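# Close the refrigerator door completely with a Stretch robot

## Task

Get the refrigerator door fully closed so it stays shut without the robot holding it; the attempt fails if the door is slammed open or closed, if any object drops a long way, or if the robot tips over or finishes leaning.

## Robot and tools

ROBOT. A Hello Robot Stretch 3 with a single arm: a two-wheel differential base (0.33 m long, 0.34 m wide), a lift carriage on a vertical mast, and a telescoping arm that reaches out to the robot's RIGHT side, ending in a wrist (yaw, pitch, roll) and a two-finger gripper. The base cannot strafe; to move the gripper forward or back you drive the base. On-the-spot turns pivot about the wheel-axle midpoint, 0.05 m behind the front edge; a stowed arm sweeps a 0.28 m radius, an unfolded level wrist sweeps wider. Cameras: head_camera and nav_camera (both aimed by head_pan_rad and head_tilt_rad) and wrist_camera on the gripper.

FRAMES. Base frame: origin on the floor between the drive wheels, x forward, y left, z up. hand_pose is reported in it, located where the closed fingertips meet. Odometry frame = base frame at scene start; heading is positive leftward, -3.142 to 3.142.

execute_actions(actions). A list of actions run in sequence; an empty list only returns the current state and images. If any action is malformed or out of range, nothing in the call runs. Each action may hold "robot", "steps" (1 to 450 control steps at 30 per second, default 1) and "until". {"steps": n} alone just waits.
- robot.base: exactly one key. translate_m is a straight-line offset in metres from where the base is when the command begins, positive forward, magnitude at most 1. rotate_rad is a turn offset in radians, positive counter-clockwise (left), magnitude at most 3.2. These are relative moves, not poses.
- robot.joints: absolute targets by name; unnamed joints keep their current goal. lift_m 0 to 1.1 (arm height); arm_m 0 to 0.52 (extension); wrist_yaw_rad -1.345 to 4.42 (0 along the arm, positive swings toward the front, 3.0 folded over the base); wrist_pitch_rad -1.57 to 0.451 (0 level, negative tips fingers down); wrist_roll_rad -2.911 to 2.911; gripper_m -0.089 to 0.179 (larger is wider; actual fingertip gap is a bit smaller, zero below 0.007); head_pan_rad -3.953 to 1.73 (0 forward, positive left, -1.57 looks along the arm); head_tilt_rad -1.53 to 0.419 (negative looks down).
- robot.contact_limits: {"arm_m": effort percent 1 to 100}; the arm stops when its motor effort reaches that value. Lower is softer; too low stops immediately. It holds until the next arm_m command.
- robot as a list: up to 8 commands run one after another, optionally with {"pause_s": s} (max 15). A later command starts only when all motions of the previous ended "done" (off_target also passes for base and gripper); otherwise the rest is dropped.
- robot {"stop": true}: brakes everything and clears the queue.
Motions run on between calls and during thinking. A new command overrides immediately and discards the old queue's remainder.
- until: ends the action early when all listed conditions hold. {"robot": {"status": "ended"}} waits until nothing is moving and no queue runs. Fields such as lift_m, lift_m_goal, lift_m_status, base_status, translate_m, queue, queue_left, refusals take comparisons like [">", 0.3] or ["!=", "moving"]; {"any": {"status": "ended"}} fires when any one motion ends.

SPEED. Fast base (0.30 m/s, 1.9 rad/s) only when stowed: lift_m under 0.30, arm_m under 0.03, wrist_yaw_rad over 2.54. Otherwise 0.10 m/s and 0.63 rad/s.

zoom_image(camera, region). camera is head_camera, nav_camera or wrist_camera; region [x0, y0, x1, y1] in pixels from the top-left of the latest image, at most 504 by 504.

finished_scene(scene). Pass the current scene's number to end it irrevocably; the result reports success and gives the next task. Only call once every motion has ended and the door stays shut on its own.

RESULTS. base_status shows progress as (moved of goal). joint_goals and joint_status per joint; statuses: moving, done, off_target (stuck short, may still push), contact_stop (lift or arm pushed into something and went slack), time_out, stopped, not_commanded, torque_fault (a wrist servo shut off for about 10 s; its goals are refused). measured_speeds from encoders. refusals, queue (idle/running/done/dropped/stopped), queue_left. Lines starting refused:, dropped:, replaced: explain rejected or superseded goals. robot.on_its_own appears when the robot changed a goal itself, a joint is slack or off, a motor strains at rest, or base_tilt has drifted 3 degrees or more. lidar_m: 12 distances in 30-degree sectors counter-clockwise starting straight ahead (4th left, 7th behind, 10th right), measured at 0.17 m height; "-" means nothing seen. wrist_depth_mm and head_depth_mm: 7x7 grids of median depth in mm. motor_effort in percent, with peak in brackets; readings carry fixed bias and noise. base_tilt in degrees, forward and right positive.

CAUTIONS. Push the door gently and at moderate speed so it does not slam; use a low arm contact limit when pressing with the arm. Pushing something rigid with the gripper higher than roughly 0.45 m can tip the robot, and a second push after a contact_stop is riskier. Do not drive while the gripper is hooked on or pressing a fixed object. If the base snags or leans, reverse the last move in small steps, pull the gripper free, and if still tipped lower lift_m to about 0.2. Fold or unfold the wrist only with lift_m 0.32 to 0.95, wrist_pitch_rad -0.4 and roll near 0; with wrist_yaw_rad below -0.4 keep pitch at -0.5 or lower. Avoid knocking items off shelves. Wait for all motion to end before finishing, since anything still moving is braked and may stop short.

Each tool is called as a command line: name --argument value for each argument, lists and objects as JSON in quotes; but a table of rows of numbers goes row by row, as --pt "numbers of a row", without its own name.

## Session

execute_actions --actions '[]'

Scene clock: 0.00 s.
robot.base_odometry: x=+0.000 y=+0.000 heading=+0.000 (m, m, rad; robot's odometry frame)
robot.turned_by_wheels: +0.000 (rad since the last result)
robot.turned_by_imu: +0.000 (rad since the last result)
robot.base_tilt: forward=+0.3 right=-0.7 (deg)
robot.lidar_m: 0.93 0.98 1.15 1.12 1.19 1.29 2.83 3.05 3.75 1.12 1.12 0.94
robot.head_depth_mm: 844 851 855 865 871 880 883 / 853 858 865 870 875 886 898 / 859 864 869 877 886 891 898 / 864 866 876 883 892 899 904 / 865 877 881 890 901 905 914 / 874 878 891 893 901 911 915 / 877 889 895 906 912 923 922
robot.base_status: not_commanded
robot.joint_positions: lift_m=+0.377 arm_m=-0.003 wrist_yaw_rad=+3.069 wrist_pitch_rad=-0.396 wrist_roll_rad=-0.014 gripper_m=+0.037 head_pan_rad=+0.003 head_tilt_rad=-0.018
robot.joint_goals: lift_m=+0.377 arm_m=-0.003 wrist_yaw_rad=+3.069 wrist_pitch_rad=-0.396 wrist_roll_rad=-0.014 gripper_m=+0.037 head_pan_rad=+0.003 head_tilt_rad=-0.018
robot.joint_status: lift_m=not_commanded arm_m=not_commanded wrist_yaw_rad=not_commanded wrist_pitch_rad=not_commanded wrist_roll_rad=not_commanded gripper_m=not_commanded head_pan_rad=not_commanded head_tilt_rad=not_commanded
robot.measured_speeds: translate_m=+0.000 rotate_rad=+0.000 lift_m=+0.000 arm_m=+0.000 wrist_yaw_rad=+0.000 wrist_pitch_rad=+0.000 wrist_roll_rad=+0.000 head_pan_rad=+0.000 head_tilt_rad=+0.000
robot: refusals=0 queue=idle queue_left=0
robot.motor_effort: left_wheel=+0 right_wheel=-1 lift_m=+34 arm_m=+0 wrist_yaw_rad=+0 wrist_pitch_rad=+6 wrist_roll_rad=+1 gripper_m=+0 head_pan_rad=+0 head_tilt_rad=+1 (%)
robot.hand_pose: x=-0.0048 y=+0.0844 z=+0.3950 quat_wxyz=(+0.164, +0.693, +0.115, +0.693) (m; robot's base frame)
robot.wrist_depth_mm: - - - - - - - / - - - - - - - / - - - - - - - / - 982 - 937 875 875 864 / 792 786 789 731 732 720 689 / 672 646 652 634 - 592 585 / 569 562 - 549 528 513 508
pictures: head_camera (sideways: a quarter turn clockwise sets it upright), nav_camera (sideways: a quarter turn counterclockwise sets it upright), wrist_camera
Images, in order (width x height): head_camera 896x504, nav_camera 672x504, wrist_camera 644x364.

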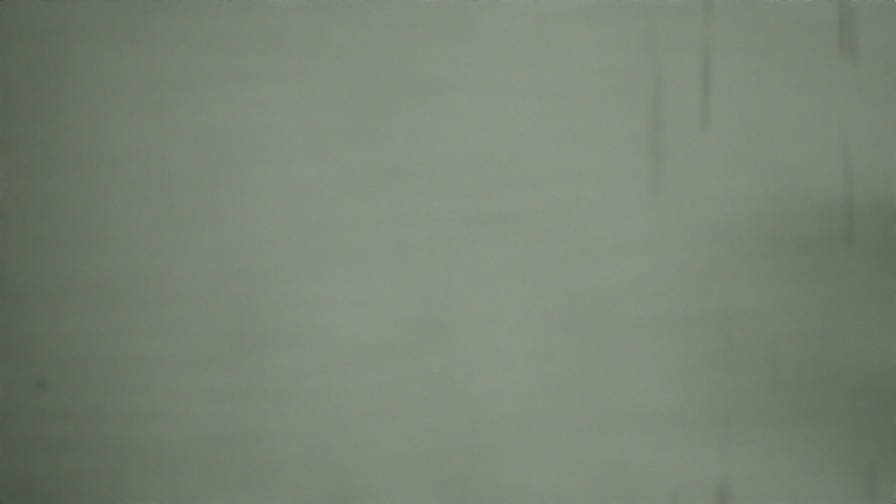

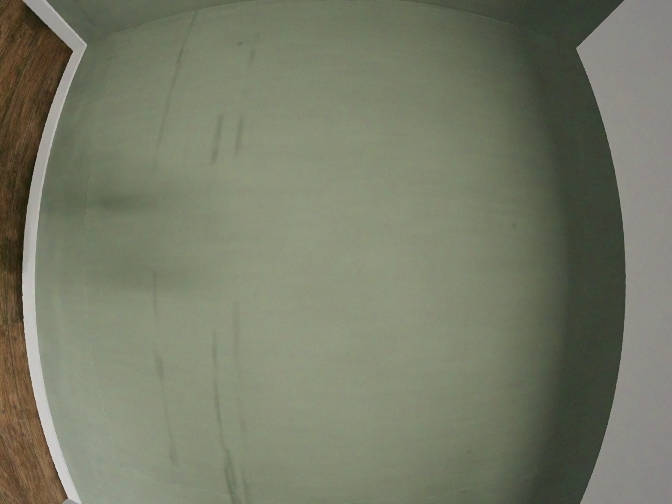

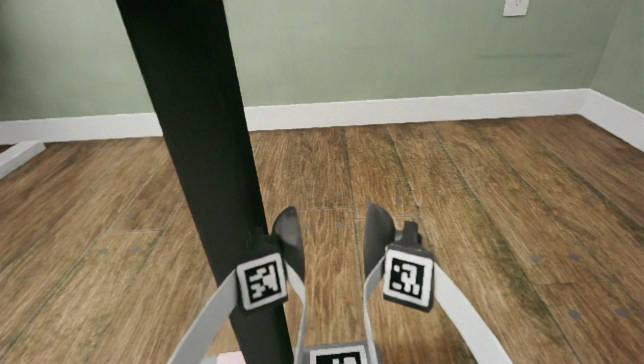

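execute_actions --actions '[{"robot":{"base":{"rotate_rad":-2.4},"joints":{"lift_m":0.26,"head_tilt_rad":-0.5}},"steps":450,"until":{"robot":{"status":"ended"}}}]'

Scene clock: 11.13 s.
robot.base_odometry: x=+0.000 y=+0.000 heading=-2.400 (m, m, rad; robot's odometry frame)
robot.turned_by_wheels: -2.400 (rad since the last result)
robot.turned_by_imu: -2.371 (rad since the last result)
robot.base_tilt: forward=+0.6 right=-0.8 (deg)
robot.lidar_m: 3.39 1.61 1.12 1.04 0.93 0.93 1.11 1.13 1.13 1.29 2.45 2.85
robot.head_depth_mm: 2775 2992 3166 2635 1958 1569 1287 / 3025 3236 3416 2661 1975 1568 1298 / 3298 3564 3714 2668 1976 1584 1308 / 3615 3961 - 2676 1988 1587 1311 / 3956 - - 2703 2013 1575 1325 / 3826 - - 2725 2025 1602 1320 / 3479 3762 3885 2749 2032 1589 1323
robot.base_status: done (rotate_rad -2.3999 of -2.4000)
robot.joint_positions: lift_m=+0.260 arm_m=-0.003 wrist_yaw_rad=+3.069 wrist_pitch_rad=-0.397 wrist_roll_rad=-0.014 gripper_m=+0.037 head_pan_rad=+0.003 head_tilt_rad=-0.495
robot.joint_goals: lift_m=+0.260 arm_m=-0.003 wrist_yaw_rad=+3.069 wrist_pitch_rad=-0.397 wrist_roll_rad=-0.014 gripper_m=+0.037 head_pan_rad=+0.003 head_tilt_rad=-0.500
robot.joint_status: lift_m=done arm_m=not_commanded wrist_yaw_rad=not_commanded wrist_pitch_rad=not_commanded wrist_roll_rad=not_commanded gripper_m=not_commanded head_pan_rad=not_commanded head_tilt_rad=done
robot.measured_speeds: translate_m=+0.000 rotate_rad=+0.000 lift_m=+0.000 arm_m=+0.000 wrist_yaw_rad=+0.000 wrist_pitch_rad=+0.000 wrist_roll_rad=+0.000 head_pan_rad=+0.000 head_tilt_rad=+0.000
robot: refusals=0 queue=done queue_left=0
robot.motor_effort: left_wheel=+2(9) right_wheel=-3(8) lift_m=+30(34) arm_m=-1(0) wrist_yaw_rad=+0(0) wrist_pitch_rad=+7(7) wrist_roll_rad=+1(1) gripper_m=+0(0) head_pan_rad=+0(1) head_tilt_rad=-3(24) (%)
robot.hand_pose: x=-0.0048 y=+0.0843 z=+0.2776 quat_wxyz=(+0.164, +0.693, +0.115, +0.693) (m; robot's base frame)
robot.wrist_depth_mm: 698 757 - - - - - / 717 830 - - - - - / 749 848 951 937 931 850 835 / 749 758 - 726 696 674 657 / 619 602 600 572 577 550 527 / 510 514 - - - 461 452 / 454 - - - 411 399 393
pictures: head_camera (sideways: a quarter turn clockwise sets it upright), nav_camera (sideways: a quarter turn counterclockwise sets it upright), wrist_camera
Images, in order (width x height): head_camera 896x504, nav_camera 672x504, wrist_camera 644x364.

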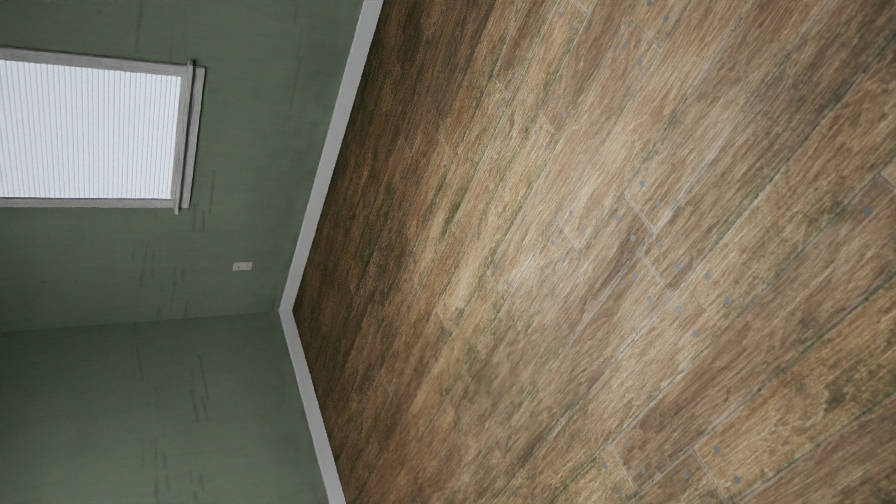

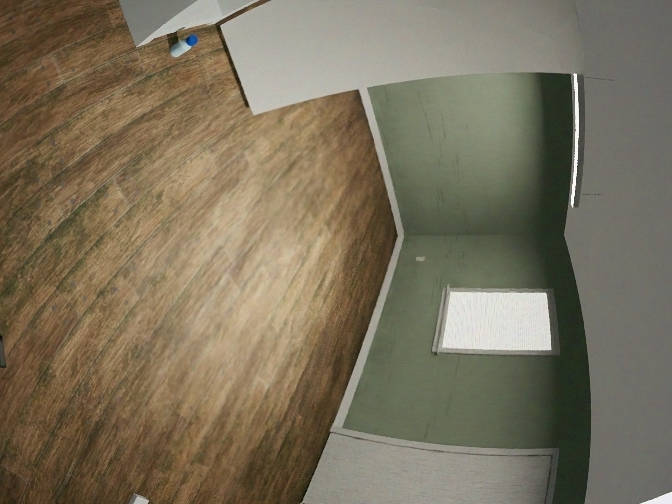

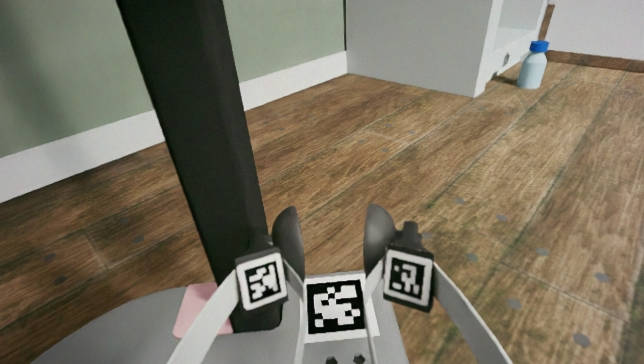

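execute_actions --actions '[{"robot":[{"base":{"rotate_rad":0.9}},{"base":{"translate_m":0.55}},{"base":{"rotate_rad":1.5},"joints":{"head_pan_rad":-1.57,"head_tilt_rad":-0.9}},{"joints":{"lift_m":0.34}},{"joints":{"wrist_yaw_rad":0,"gripper_m":0.15}},{"joints":{"lift_m":0.12}}],"steps":450,"until":{"robot":{"status":"ended"}}}]'

Scene clock: 32.33 s.
robot.base_odometry: x=+0.039 y=-0.549 heading=+0.000 (m, m, rad; robot's odometry frame)
robot.turned_by_wheels: +2.400 (rad since the last result)
robot.turned_by_imu: +2.371 (rad since the last result)
robot.base_tilt: forward=+0.3 right=-0.7 (deg)
robot.lidar_m: 0.84 0.89 1.29 1.66 1.69 2.56 2.92 3.14 1.09 1.08 0.58 0.79
robot.head_depth_mm: 948 1107 1788 1633 1424 1249 1124 / 953 1115 1336 1550 1426 1256 1137 / 960 1121 1344 1567 1423 1248 1160 / 971 1130 1378 1602 1417 1262 1139 / 980 1152 1378 1585 1406 1262 1125 / 991 1135 1232 1454 1165 1265 1131 / 895 1105 775 818 1062 1268 1130
robot.base_status: done (rotate_rad +1.4999 of +1.5000)
robot.joint_positions: lift_m=+0.120 arm_m=-0.003 wrist_yaw_rad=+0.002 wrist_pitch_rad=-0.397 wrist_roll_rad=-0.014 gripper_m=+0.150 head_pan_rad=-1.563 head_tilt_rad=-0.889
robot.joint_goals: lift_m=+0.120 arm_m=-0.003 wrist_yaw_rad=+0.000 wrist_pitch_rad=-0.397 wrist_roll_rad=-0.014 gripper_m=+0.150 head_pan_rad=-1.570 head_tilt_rad=-0.900
robot.joint_status: lift_m=done arm_m=not_commanded wrist_yaw_rad=done wrist_pitch_rad=not_commanded wrist_roll_rad=not_commanded gripper_m=done head_pan_rad=done head_tilt_rad=done
robot.measured_speeds: translate_m=+0.000 rotate_rad=+0.000 lift_m=+0.000 arm_m=+0.000 wrist_yaw_rad=+0.000 wrist_pitch_rad=+0.000 wrist_roll_rad=+0.000 head_pan_rad=+0.000 head_tilt_rad=+0.000
robot: refusals=0 queue=done queue_left=0
robot.motor_effort: left_wheel=-2(6) right_wheel=+2(11) lift_m=+30(39) arm_m=-1(1) wrist_yaw_rad=-3(4) wrist_pitch_rad=+7(7) wrist_roll_rad=+1(1) gripper_m=+0(96) head_pan_rad=-2(33) head_tilt_rad=-4(24) (%)
robot.hand_pose: x=-0.0210 y=-0.3692 z=+0.1375 quat_wxyz=(+0.699, +0.141, -0.688, -0.138) (m; robot's base frame)
robot.wrist_depth_mm: 309 732 728 757 726 718 - / 311 504 604 806 781 735 766 / 313 424 550 598 579 562 542 / 340 423 480 456 449 439 428 / 370 377 377 370 362 365 346 / 328 - 317 312 306 297 293 / 282 271 271 266 263 259 254
pictures: head_camera (sideways: a quarter turn clockwise sets it upright), nav_camera (sideways: a quarter turn counterclockwise sets it upright), wrist_camera
Images, in order (width x height): head_camera 896x504, nav_camera 672x504, wrist_camera 644x364.

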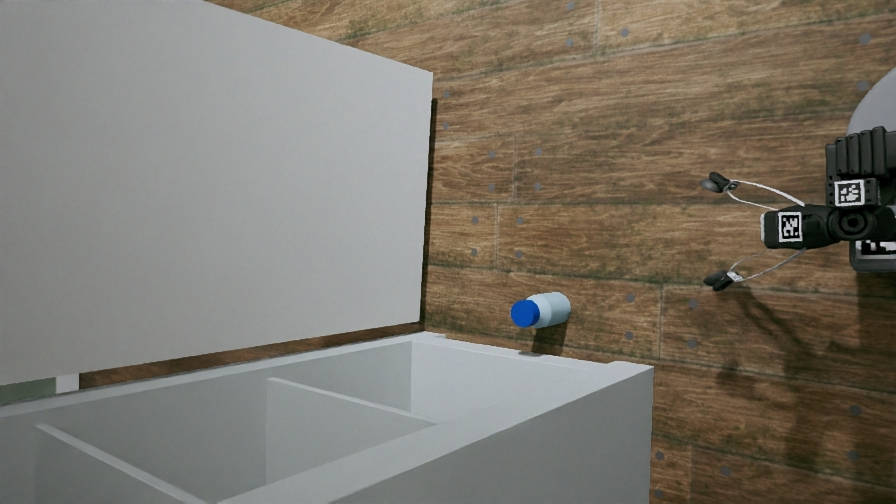

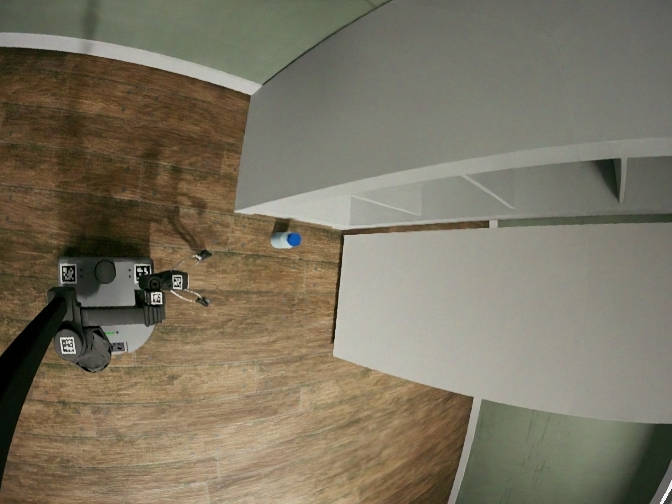

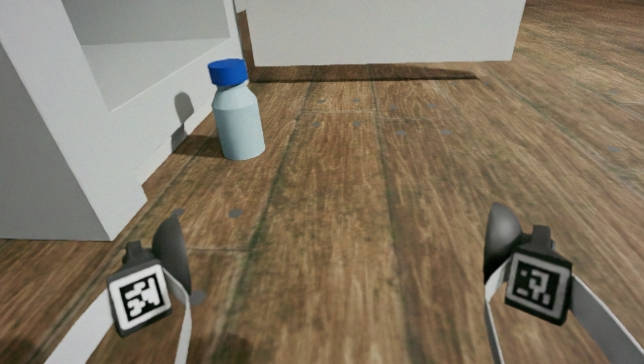

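execute_actions --actions '[{"robot":[{"base":{"translate_m":0.15},"joints":{"lift_m":0.06,"gripper_m":0.13,"arm_m":0.1}},{"joints":{"arm_m":0.27}}],"steps":450,"until":{"robot":{"status":"ended"}}}]'

Scene clock: 39.77 s.
robot.base_odometry: x=+0.189 y=-0.549 heading=+0.000 (m, m, rad; robot's odometry frame)
robot.turned_by_wheels: +0.000 (rad since the last result)
robot.turned_by_imu: +0.000 (rad since the last result)
robot.base_tilt: forward=+0.5 right=-0.7 (deg)
robot.lidar_m: 0.69 0.73 1.06 1.66 1.76 2.55 3.08 3.31 1.11 0.54 0.56 0.70
robot.head_depth_mm: 966 1120 1347 1560 1426 1247 1123 / 969 1132 1360 1574 1410 1248 1140 / 980 1145 1364 1615 1432 1251 - / 1007 1182 1404 1586 1400 1281 1145 / 916 1087 1097 866 1119 1267 1134 / 474 537 638 800 1073 1259 1123 / 456 533 644 811 1088 1269 1136
robot.base_status: done (translate_m +0.1500 of +0.1500)
robot.joint_positions: lift_m=+0.072 arm_m=+0.100 wrist_yaw_rad=+0.000 wrist_pitch_rad=-0.406 wrist_roll_rad=-0.014 gripper_m=+0.130 head_pan_rad=-1.563 head_tilt_rad=-0.890
robot.joint_goals: lift_m=+0.072 arm_m=+0.100 wrist_yaw_rad=+0.000 wrist_pitch_rad=-0.406 wrist_roll_rad=-0.014 gripper_m=+0.130 head_pan_rad=-1.570 head_tilt_rad=-0.900
robot.joint_status: lift_m=contact_stop arm_m=done wrist_yaw_rad=done wrist_pitch_rad=not_commanded wrist_roll_rad=not_commanded gripper_m=done head_pan_rad=done head_tilt_rad=done
robot.measured_speeds: translate_m=+0.000 rotate_rad=+0.000 lift_m=+0.000 arm_m=+0.000 wrist_yaw_rad=+0.000 wrist_pitch_rad=+0.000 wrist_roll_rad=+0.000 head_pan_rad=+0.000 head_tilt_rad=+0.000
robot: refusals=0 queue=dropped queue_left=0
robot.on_its_own: lift_m is slack since a contact_stop, until your next command for it (your +0.060 is given up)
robot.motor_effort: left_wheel=-1(2) right_wheel=+2(5) lift_m=+34(35) arm_m=+5(15) wrist_yaw_rad=-1(3) wrist_pitch_rad=+11(41) wrist_roll_rad=+1(1) gripper_m=+0(83) head_pan_rad=-2(2) head_tilt_rad=-4(4) (%)
robot.hand_pose: x=-0.0215 y=-0.4704 z=+0.0876 quat_wxyz=(+0.698, +0.144, -0.687, -0.142) (m; robot's base frame)
robot.wrist_depth_mm: 160 188 511 638 660 646 629 / 175 188 345 375 650 621 600 / 195 199 330 409 460 443 426 / 217 215 337 368 357 348 337 / 247 236 297 298 288 293 278 / 262 259 253 248 243 - 236 / 226 217 218 214 211 206 203
pictures: head_camera (sideways: a quarter turn clockwise sets it upright), nav_camera (sideways: a quarter turn counterclockwise sets it upright), wrist_camera
ARM HIT: the arm struck its own base hard.
dropped: robot: command 0 of its queue: lift_m: contact_stop
Images, in order (width x height): head_camera 896x504, nav_camera 672x504, wrist_camera 644x364.

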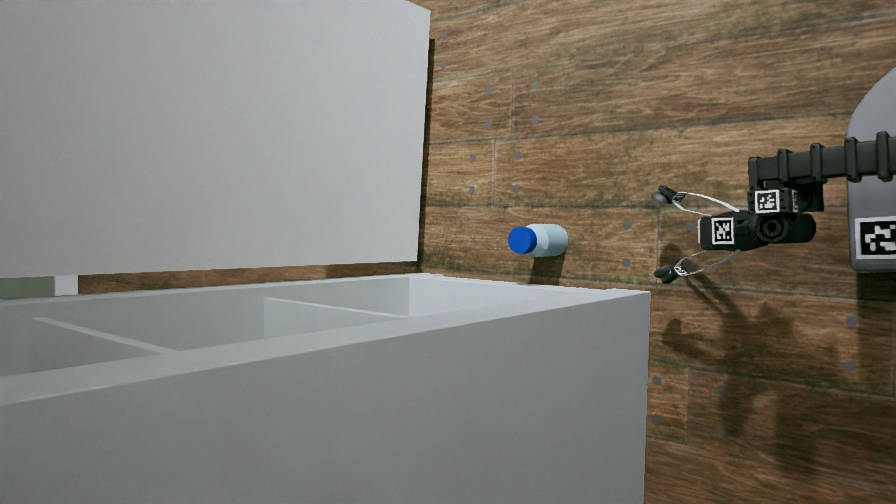

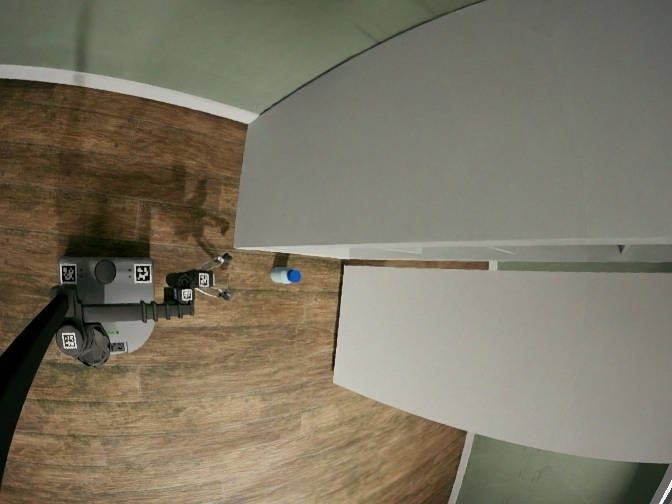

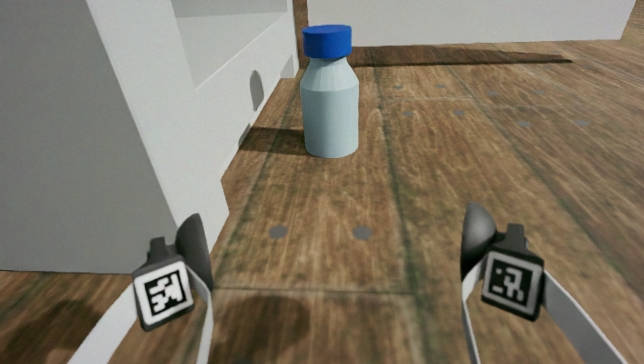

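execute_actions --actions '[{"robot":[{"joints":{"lift_m":0.05,"arm_m":0.36}}],"steps":450,"until":{"robot":{"status":"ended"}}}]'

execute_actions --actions '[{"robot":[{"joints":{"gripper_m":0.02}},{"joints":{"lift_m":0.06,"arm_m":0.08}},{"base":{"translate_m":0.2}},{"joints":{"lift_m":0.05}},{"joints":{"gripper_m":0.13}},{"joints":{"lift_m":0.34}}],"steps":450,"until":{"robot":{"status":"ended"}}}]'

Scene clock: 48.53 s.
robot.base_odometry: x=+0.189 y=-0.549 heading=+0.000 (m, m, rad; robot's odometry frame)
robot.turned_by_wheels: +0.000 (rad since the last result)
robot.turned_by_imu: +0.000 (rad since the last result)
robot.base_tilt: forward=+0.5 right=-0.8 (deg)
robot.lidar_m: 0.69 0.73 1.06 1.65 1.76 2.55 3.07 3.28 1.11 0.54 0.56 0.70
robot.head_depth_mm: 965 1117 1338 1573 1415 1254 1121 / 970 1132 1358 1577 1417 1256 1145 / 982 1144 1366 1609 1456 1254 1156 / 1010 1177 1416 1573 1423 1252 1144 / 916 1088 1107 862 1123 1254 1126 / 474 538 636 798 1076 1263 1129 / 455 532 641 806 1084 1260 1132
robot.base_status: done (translate_m +0.1500 of +0.1500)
robot.joint_positions: lift_m=+0.050 arm_m=+0.360 wrist_yaw_rad=+0.000 wrist_pitch_rad=-0.405 wrist_roll_rad=-0.014 gripper_m=+0.130 head_pan_rad=-1.563 head_tilt_rad=-0.890
robot.joint_goals: lift_m=+0.050 arm_m=+0.360 wrist_yaw_rad=+0.000 wrist_pitch_rad=-0.405 wrist_roll_rad=-0.014 gripper_m=+0.130 head_pan_rad=-1.570 head_tilt_rad=-0.900
robot.joint_status: lift_m=done arm_m=done wrist_yaw_rad=done wrist_pitch_rad=not_commanded wrist_roll_rad=not_commanded gripper_m=done head_pan_rad=done head_tilt_rad=done
robot.measured_speeds: translate_m=+0.000 rotate_rad=+0.000 lift_m=+0.000 arm_m=+0.000 wrist_yaw_rad=+0.000 wrist_pitch_rad=+0.000 wrist_roll_rad=+0.000 head_pan_rad=+0.000 head_tilt_rad=+0.000
robot: refusals=0 queue=done queue_left=0
robot.motor_effort: left_wheel=-1(1) right_wheel=+1(2) lift_m=+30(33) arm_m=+5(4) wrist_yaw_rad=-1(1) wrist_pitch_rad=+10(11) wrist_roll_rad=+1(1) gripper_m=+0(0) head_pan_rad=-2(2) head_tilt_rad=-4(4) (%)
robot.hand_pose: x=-0.0215 y=-0.7306 z=+0.0656 quat_wxyz=(+0.698, +0.144, -0.687, -0.142) (m; robot's base frame)
robot.wrist_depth_mm: 408 398 386 443 426 413 401 / 223 210 249 131 458 499 487 / 145 163 251 113 383 394 384 / 120 158 305 131 302 307 298 / 120 149 264 133 238 259 247 / 120 140 224 149 209 - 209 / 120 193 194 176 183 183 182
pictures: head_camera (sideways: a quarter turn clockwise sets it upright), nav_camera (sideways: a quarter turn counterclockwise sets it upright), wrist_camera
Images, in order (width x height): head_camera 896x504, nav_camera 672x504, wrist_camera 644x364.

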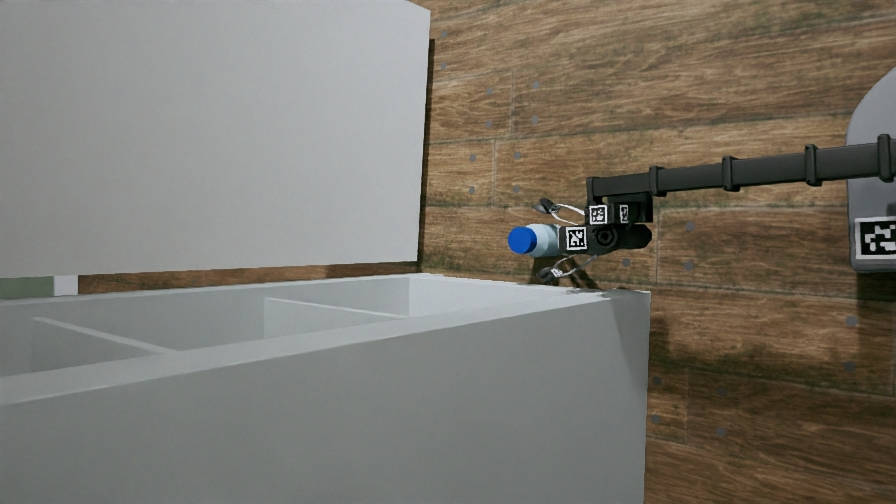

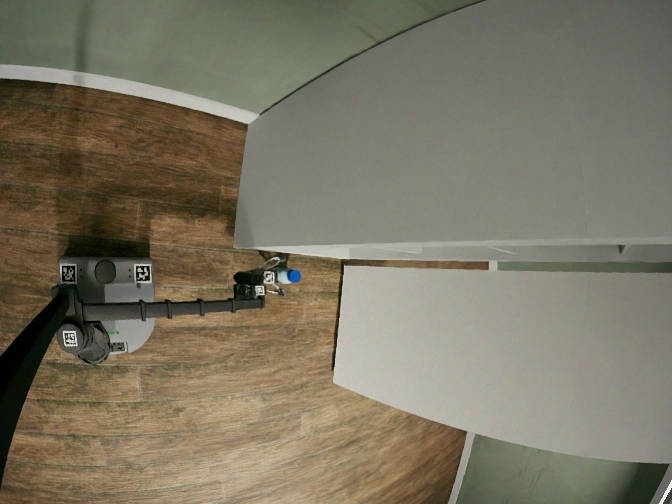

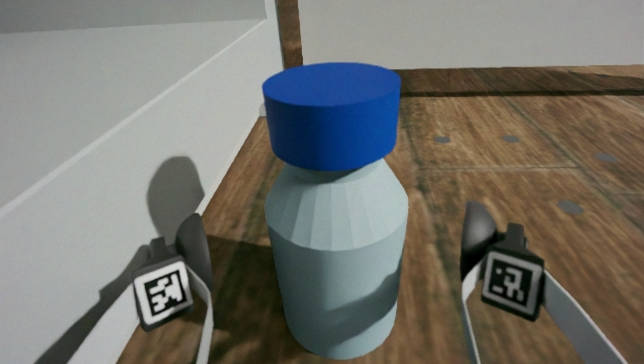

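Scene clock: 61.83 s.
robot.base_odometry: x=+0.389 y=-0.549 heading=+0.000 (m, m, rad; robot's odometry frame)
robot.turned_by_wheels: +0.000 (rad since the last result)
robot.turned_by_imu: +0.000 (rad since the last result)
robot.base_tilt: forward=+0.4 right=-0.7 (deg)
robot.lidar_m: 0.49 0.52 0.75 1.64 1.74 1.95 3.28 3.51 1.13 0.54 0.57 0.50
robot.head_depth_mm: 981 1149 1368 1599 1418 1252 1118 / 491 1130 1381 1613 1428 1257 1135 / 461 539 647 838 1353 1293 1136 / 463 542 648 818 1085 1237 1146 / 466 545 655 822 1101 1257 1127 / 467 547 660 831 1109 1258 1131 / 470 549 660 832 1127 1248 1134
robot.base_status: done (translate_m +0.2000 of +0.2000)
robot.joint_positions: lift_m=+0.340 arm_m=+0.080 wrist_yaw_rad=-0.001 wrist_pitch_rad=-0.405 wrist_roll_rad=-0.014 gripper_m=+0.130 head_pan_rad=-1.563 head_tilt_rad=-0.890
robot.joint_goals: lift_m=+0.340 arm_m=+0.080 wrist_yaw_rad=+0.000 wrist_pitch_rad=-0.405 wrist_roll_rad=-0.014 gripper_m=+0.130 head_pan_rad=-1.570 head_tilt_rad=-0.900
robot.joint_status: lift_m=done arm_m=done wrist_yaw_rad=done wrist_pitch_rad=not_commanded wrist_roll_rad=not_commanded gripper_m=done head_pan_rad=done head_tilt_rad=done
robot.measured_speeds: translate_m=+0.000 rotate_rad=+0.000 lift_m=+0.000 arm_m=+0.000 wrist_yaw_rad=+0.000 wrist_pitch_rad=+0.000 wrist_roll_rad=+0.000 head_pan_rad=+0.000 head_tilt_rad=+0.000
robot: refusals=0 queue=done queue_left=0
robot.motor_effort: left_wheel=-1(3) right_wheel=+1(6) lift_m=+37(42) arm_m=-5(5) wrist_yaw_rad=+0(2) wrist_pitch_rad=+10(24) wrist_roll_rad=+1(1) gripper_m=+0(98) head_pan_rad=-3(2) head_tilt_rad=-4(5) (%)
robot.hand_pose: x=-0.0217 y=-0.4513 z=+0.3554 quat_wxyz=(+0.698, +0.143, -0.687, -0.142) (m; robot's base frame)
robot.wrist_depth_mm: 193 189 186 182 180 654 652 / 211 207 203 199 193 731 709 / 234 229 224 219 213 788 770 / 261 256 249 242 236 777 772 / 295 285 278 273 269 680 637 / 346 326 318 309 309 - 546 / 406 395 371 357 370 479 469
pictures: head_camera (sideways: a quarter turn clockwise sets it upright), nav_camera (sideways: a quarter turn counterclockwise sets it upright), wrist_camera
Images, in order (width x height): head_camera 896x504, nav_camera 672x504, wrist_camera 644x364.

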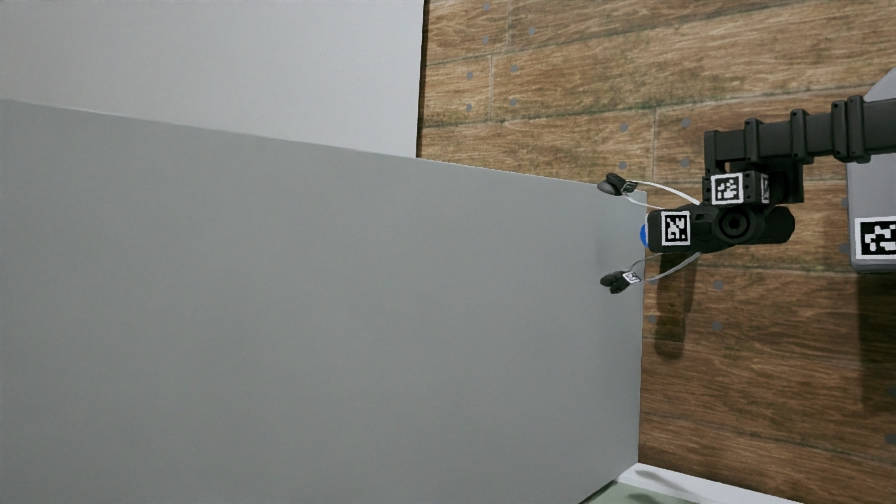

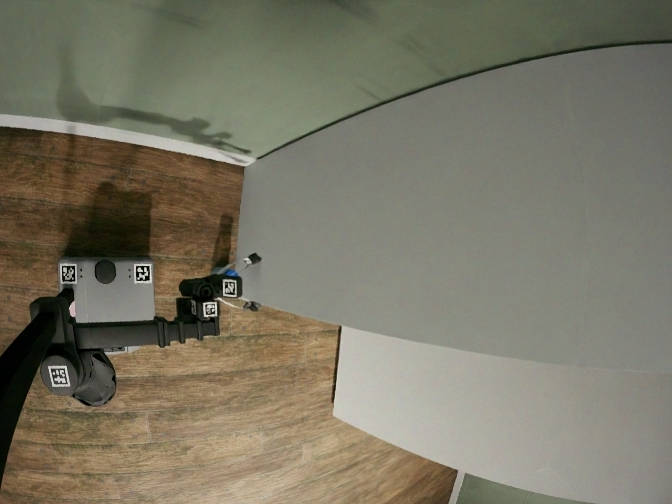

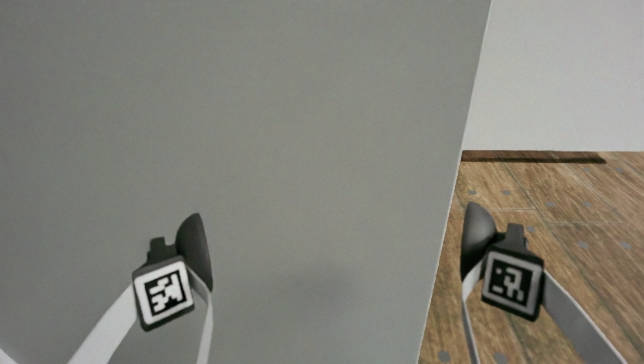

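execute_actions --actions '[{"robot":[{"joints":{"arm_m":0,"wrist_yaw_rad":3,"gripper_m":0}},{"joints":{"lift_m":0.28},"base":{"translate_m":-1}},{"base":{"rotate_rad":1.53}},{"base":{"translate_m":-0.75}},{"base":{"translate_m":-0.75}},{"joints":{"lift_m":0.33}},{"joints":{"wrist_yaw_rad":0,"arm_m":0.3}}],"steps":450,"until":{"robot":{"status":"ended"}}},{"steps":450,"until":{"robot":{"status":"ended"}}}]'

Scene clock: 94.73 s.
robot.base_odometry: x=-0.673 y=-2.047 heading=+1.530 (m, m, rad; robot's odometry frame)
robot.turned_by_wheels: +1.530 (rad since the last result)
robot.turned_by_imu: +1.511 (rad since the last result)
robot.base_tilt: forward=+0.4 right=-0.7 (deg)
robot.lidar_m: 2.81 3.25 2.40 2.32 2.19 1.62 1.57 1.64 1.50 1.46 0.57 0.49
robot.head_depth_mm: 1325 1557 1816 1633 1417 1243 1121 / 1333 1558 1832 1633 1426 1247 1138 / 1336 1549 1822 1634 1477 1259 1146 / 1328 1535 1811 1644 1393 1261 1145 / 1328 1542 1799 1651 1428 1260 1134 / 1319 1539 1750 1611 1435 1258 1129 / 1277 1301 1284 1183 1192 1201 1133
robot.base_status: done (translate_m -0.7500 of -0.7500)
robot.joint_positions: lift_m=+0.330 arm_m=+0.300 wrist_yaw_rad=+0.002 wrist_pitch_rad=-0.405 wrist_roll_rad=-0.014 gripper_m=+0.000 head_pan_rad=-1.563 head_tilt_rad=-0.890
robot.joint_goals: lift_m=+0.330 arm_m=+0.300 wrist_yaw_rad=+0.000 wrist_pitch_rad=-0.405 wrist_roll_rad=-0.014 gripper_m=+0.000 head_pan_rad=-1.570 head_tilt_rad=-0.900
robot.joint_status: lift_m=done arm_m=done wrist_yaw_rad=done wrist_pitch_rad=not_commanded wrist_roll_rad=not_commanded gripper_m=done head_pan_rad=done head_tilt_rad=done
robot.measured_speeds: translate_m=+0.000 rotate_rad=+0.000 lift_m=+0.000 arm_m=+0.000 wrist_yaw_rad=+0.000 wrist_pitch_rad=+0.000 wrist_roll_rad=+0.000 head_pan_rad=+0.000 head_tilt_rad=+0.000
robot: refusals=0 queue=done queue_left=0
robot.motor_effort: left_wheel=-1(8) right_wheel=+2(12) lift_m=+37(38) arm_m=+5(6) wrist_yaw_rad=-1(5) wrist_pitch_rad=+10(10) wrist_roll_rad=+1(1) gripper_m=-2(92) head_pan_rad=-2(2) head_tilt_rad=-3(4) (%)
robot.hand_pose: x=-0.0211 y=-0.6706 z=+0.3455 quat_wxyz=(+0.698, +0.144, -0.687, -0.141) (m; robot's base frame)
robot.wrist_depth_mm: 500 722 827 817 822 810 809 / 499 720 901 882 870 880 865 / 500 724 973 958 934 945 927 / 496 718 850 829 813 767 769 / 491 672 686 - 657 642 621 / 453 575 579 - 557 538 528 / 470 501 489 482 477 474 461
pictures: head_camera (sideways: a quarter turn clockwise sets it upright), nav_camera (sideways: a quarter turn counterclockwise sets it upright), wrist_camera
Images, in order (width x height): head_camera 896x504, nav_camera 672x504, wrist_camera 644x364.

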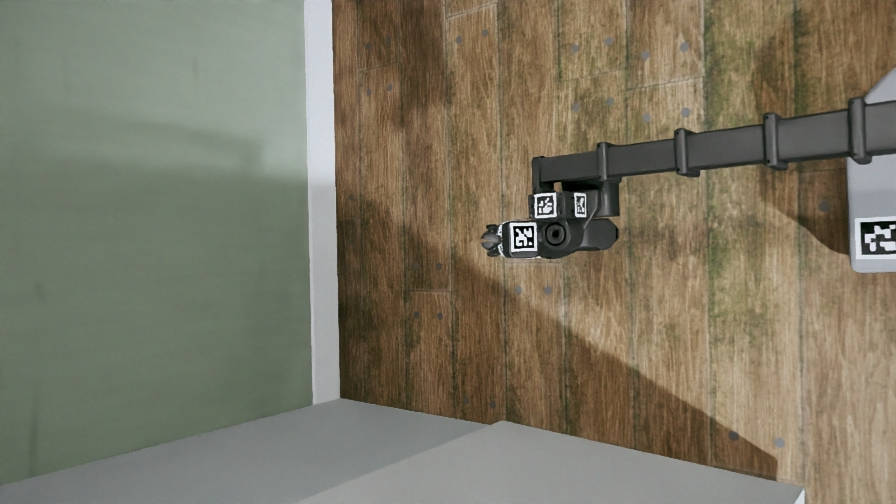

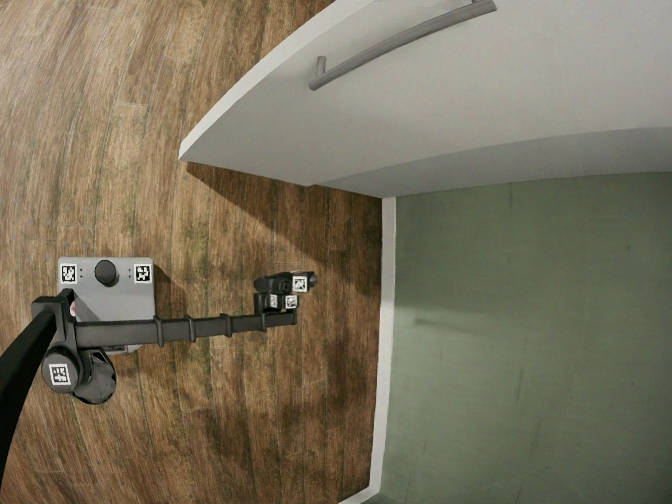

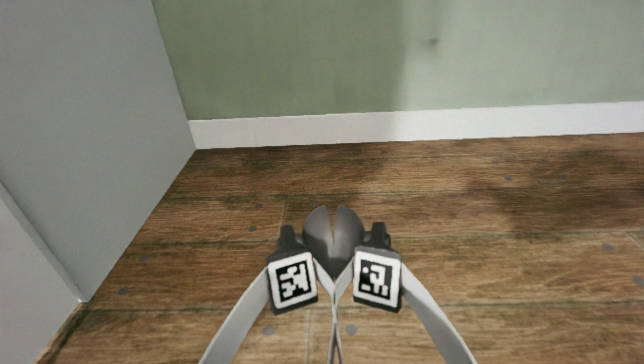

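execute_actions --actions '[{"robot":[{"joints":{"arm_m":0.17},"base":{"translate_m":0.8}},{"joints":{"arm_m":0.34}},{"joints":{"arm_m":0.39}},{"joints":{"arm_m":0.42}},{"joints":{"arm_m":0.45}}],"steps":450,"until":{"robot":{"status":"ended"}}}]'

Scene clock: 114.43 s.
robot.base_odometry: x=-0.640 y=-1.248 heading=+1.530 (m, m, rad; robot's odometry frame)
robot.turned_by_wheels: +0.000 (rad since the last result)
robot.turned_by_imu: -0.002 (rad since the last result)
robot.base_tilt: forward=+0.4 right=-0.6 (deg)
robot.lidar_m: 2.04 2.03 2.37 2.30 2.41 2.45 2.37 2.05 0.87 0.84 1.54 2.12
robot.head_depth_mm: 751 881 1059 1604 1416 1253 1119 / 751 876 1053 1325 1423 1256 1142 / 751 877 1052 1270 1417 1261 1144 / 748 877 1049 1269 1420 1255 1141 / 746 872 1046 1319 1424 1261 1125 / 732 869 1136 1587 1429 1266 1124 / 1287 1560 1828 1657 1439 1263 1132
robot.base_status: done (translate_m +0.8000 of +0.8000)
robot.joint_positions: lift_m=+0.330 arm_m=+0.449 wrist_yaw_rad=-0.001 wrist_pitch_rad=-0.422 wrist_roll_rad=-0.014 gripper_m=+0.000 head_pan_rad=-1.563 head_tilt_rad=-0.890
robot.joint_goals: lift_m=+0.330 arm_m=+0.450 wrist_yaw_rad=+0.000 wrist_pitch_rad=-0.422 wrist_roll_rad=-0.014 gripper_m=+0.000 head_pan_rad=-1.570 head_tilt_rad=-0.900
robot.joint_status: lift_m=done arm_m=moving wrist_yaw_rad=done wrist_pitch_rad=not_commanded wrist_roll_rad=not_commanded gripper_m=done head_pan_rad=done head_tilt_rad=done
robot.measured_speeds: translate_m=+0.000 rotate_rad=+0.000 lift_m=+0.000 arm_m=+0.000 wrist_yaw_rad=+0.000 wrist_pitch_rad=+0.000 wrist_roll_rad=+0.000 head_pan_rad=+0.000 head_tilt_rad=+0.000
robot: refusals=0 queue=running queue_left=0
robot.motor_effort: left_wheel=-2(9) right_wheel=+3(35) lift_m=+31(37) arm_m=+17(17) wrist_yaw_rad=+1(32) wrist_pitch_rad=+18(18) wrist_roll_rad=+1(1) gripper_m=-3(4) head_pan_rad=-2(2) head_tilt_rad=-4(4) (%)
robot.hand_pose: x=-0.0218 y=-0.8177 z=+0.3420 quat_wxyz=(+0.696, +0.149, -0.686, -0.148) (m; robot's base frame)
robot.wrist_depth_mm: 125 124 124 124 123 122 122 / 137 136 135 135 134 134 133 / 150 151 150 148 147 147 146 / 168 167 166 166 165 163 162 / 190 188 188 181 184 184 183 / 219 217 214 221 206 210 208 / 266 253 251 249 248 245 244
pictures: head_camera (sideways: a quarter turn clockwise sets it upright), nav_camera (sideways: a quarter turn counterclockwise sets it upright), wrist_camera
Images, in order (width x height): head_camera 896x504, nav_camera 672x504, wrist_camera 644x364.

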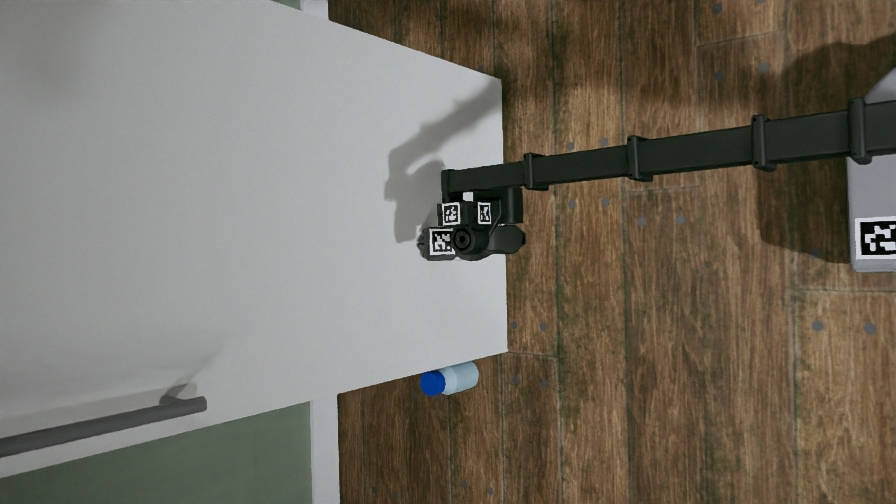

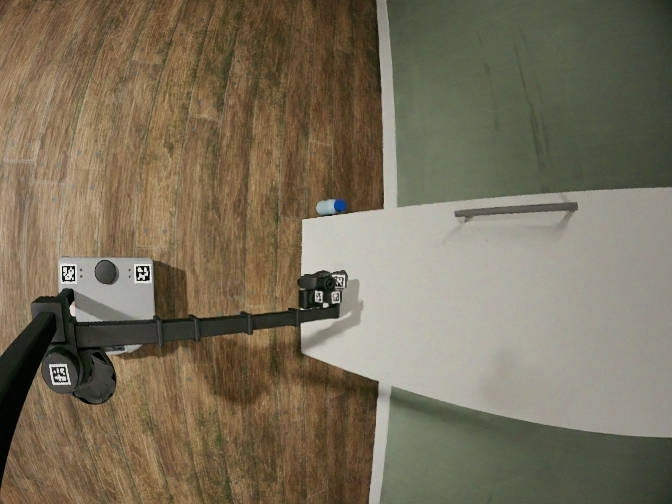

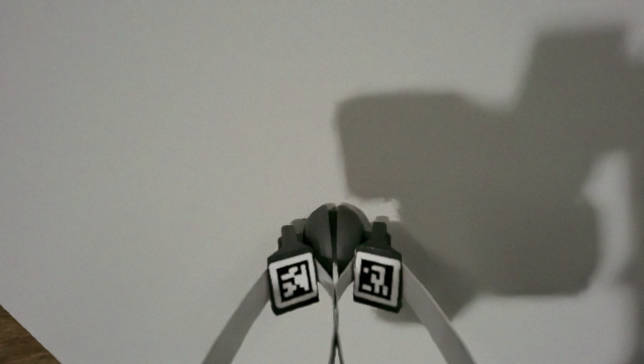

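execute_actions --actions '[{"robot":{"joints":{"arm_m":0.475}},"steps":40},{"robot":{"joints":{"arm_m":0.4}},"steps":45}]'

finished_scene --scene 1

Scene clock: 123.10 s.
robot.base_odometry: x=-0.640 y=-1.248 heading=+1.530 (m, m, rad; robot's odometry frame)
robot.turned_by_wheels: +0.000 (rad since the last result)
robot.turned_by_imu: -0.005 (rad since the last result)
robot.base_tilt: forward=+0.4 right=-0.7 (deg)
robot.lidar_m: 2.08 2.03 2.37 2.31 2.40 2.45 2.37 2.07 0.87 0.84 1.53 2.11
robot.head_depth_mm: 753 878 1089 1610 1418 1257 1117 / 752 877 1054 1331 1416 1253 1133 / 749 872 1048 1273 1388 1262 1138 / 747 872 1046 1269 1391 1259 1140 / 744 869 1046 1298 1418 1267 1124 / 747 869 1109 1588 1441 1265 1125 / 791 1566 1812 1655 1421 1274 1130
robot.base_status: done (translate_m +0.8000 of +0.8000)
robot.joint_positions: lift_m=+0.330 arm_m=+0.400 wrist_yaw_rad=+0.001 wrist_pitch_rad=-0.407 wrist_roll_rad=-0.014 gripper_m=+0.000 head_pan_rad=-1.564 head_tilt_rad=-0.890
robot.joint_goals: lift_m=+0.330 arm_m=+0.400 wrist_yaw_rad=+0.000 wrist_pitch_rad=-0.407 wrist_roll_rad=-0.014 gripper_m=+0.000 head_pan_rad=-1.570 head_tilt_rad=-0.900
robot.joint_status: lift_m=done arm_m=moving wrist_yaw_rad=done wrist_pitch_rad=not_commanded wrist_roll_rad=not_commanded gripper_m=done head_pan_rad=done head_tilt_rad=done
robot.measured_speeds: translate_m=+0.000 rotate_rad=+0.000 lift_m=+0.000 arm_m=+0.000 wrist_yaw_rad=+0.000 wrist_pitch_rad=+0.000 wrist_roll_rad=+0.000 head_pan_rad=+0.000 head_tilt_rad=+0.000
robot: refusals=0 queue=running queue_left=0
robot.motor_effort: left_wheel=+0(3) right_wheel=+0(11) lift_m=+31(31) arm_m=-2(30) wrist_yaw_rad=-2(12) wrist_pitch_rad=+11(62) wrist_roll_rad=+1(1) gripper_m=-2(5) head_pan_rad=-2(2) head_tilt_rad=-5(4) (%)
robot.hand_pose: x=-0.0212 y=-0.7711 z=+0.3454 quat_wxyz=(+0.698, +0.145, -0.687, -0.142) (m; robot's base frame)
robot.wrist_depth_mm: 168 168 167 166 166 166 164 / 184 183 182 181 181 181 179 / 203 202 200 199 200 198 197 / 224 225 221 222 220 219 218 / 252 252 249 - 247 245 243 / 550 287 286 - 274 280 277 / 503 333 333 329 328 325 324
pictures: head_camera (sideways: a quarter turn clockwise sets it upright), nav_camera (sideways: a quarter turn counterclockwise sets it upright), wrist_camera
Images, in order (width x height): head_camera 896x504, nav_camera 672x504, wrist_camera 644x364.

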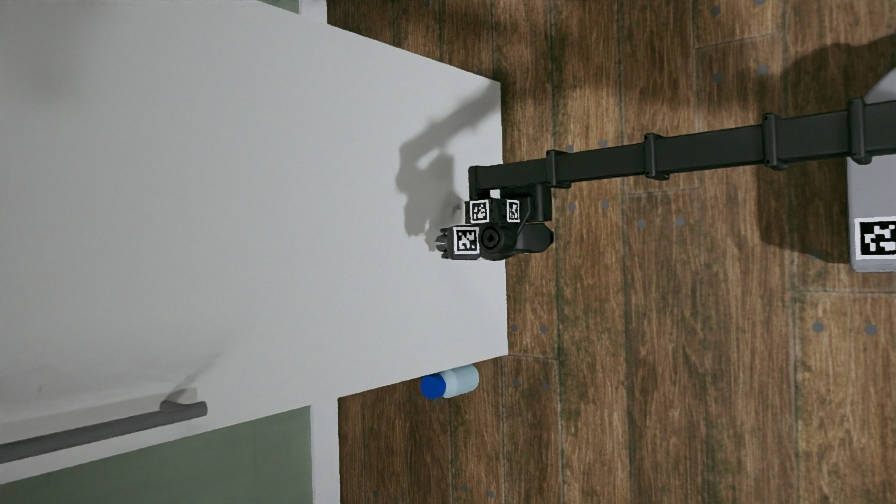

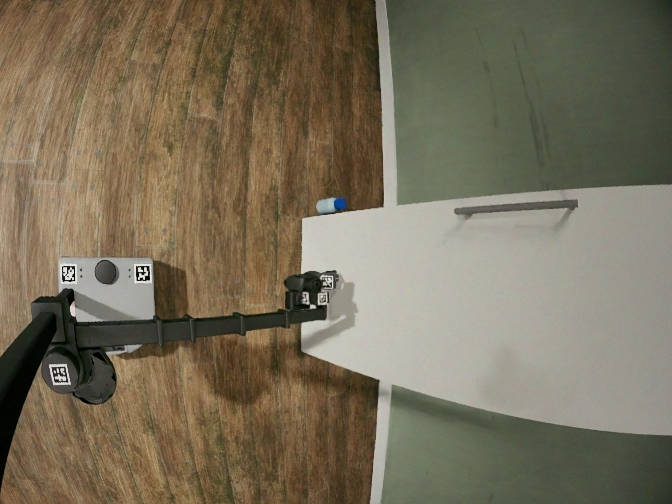

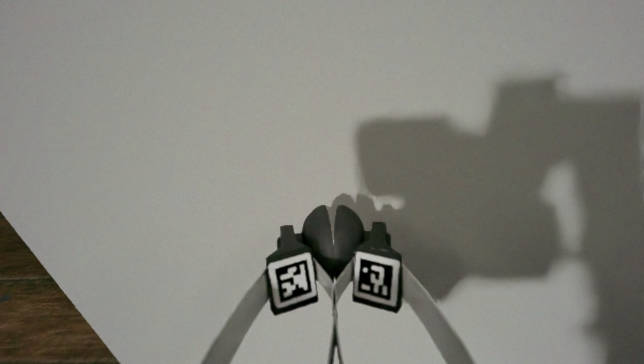

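The scene is finished: the task was done.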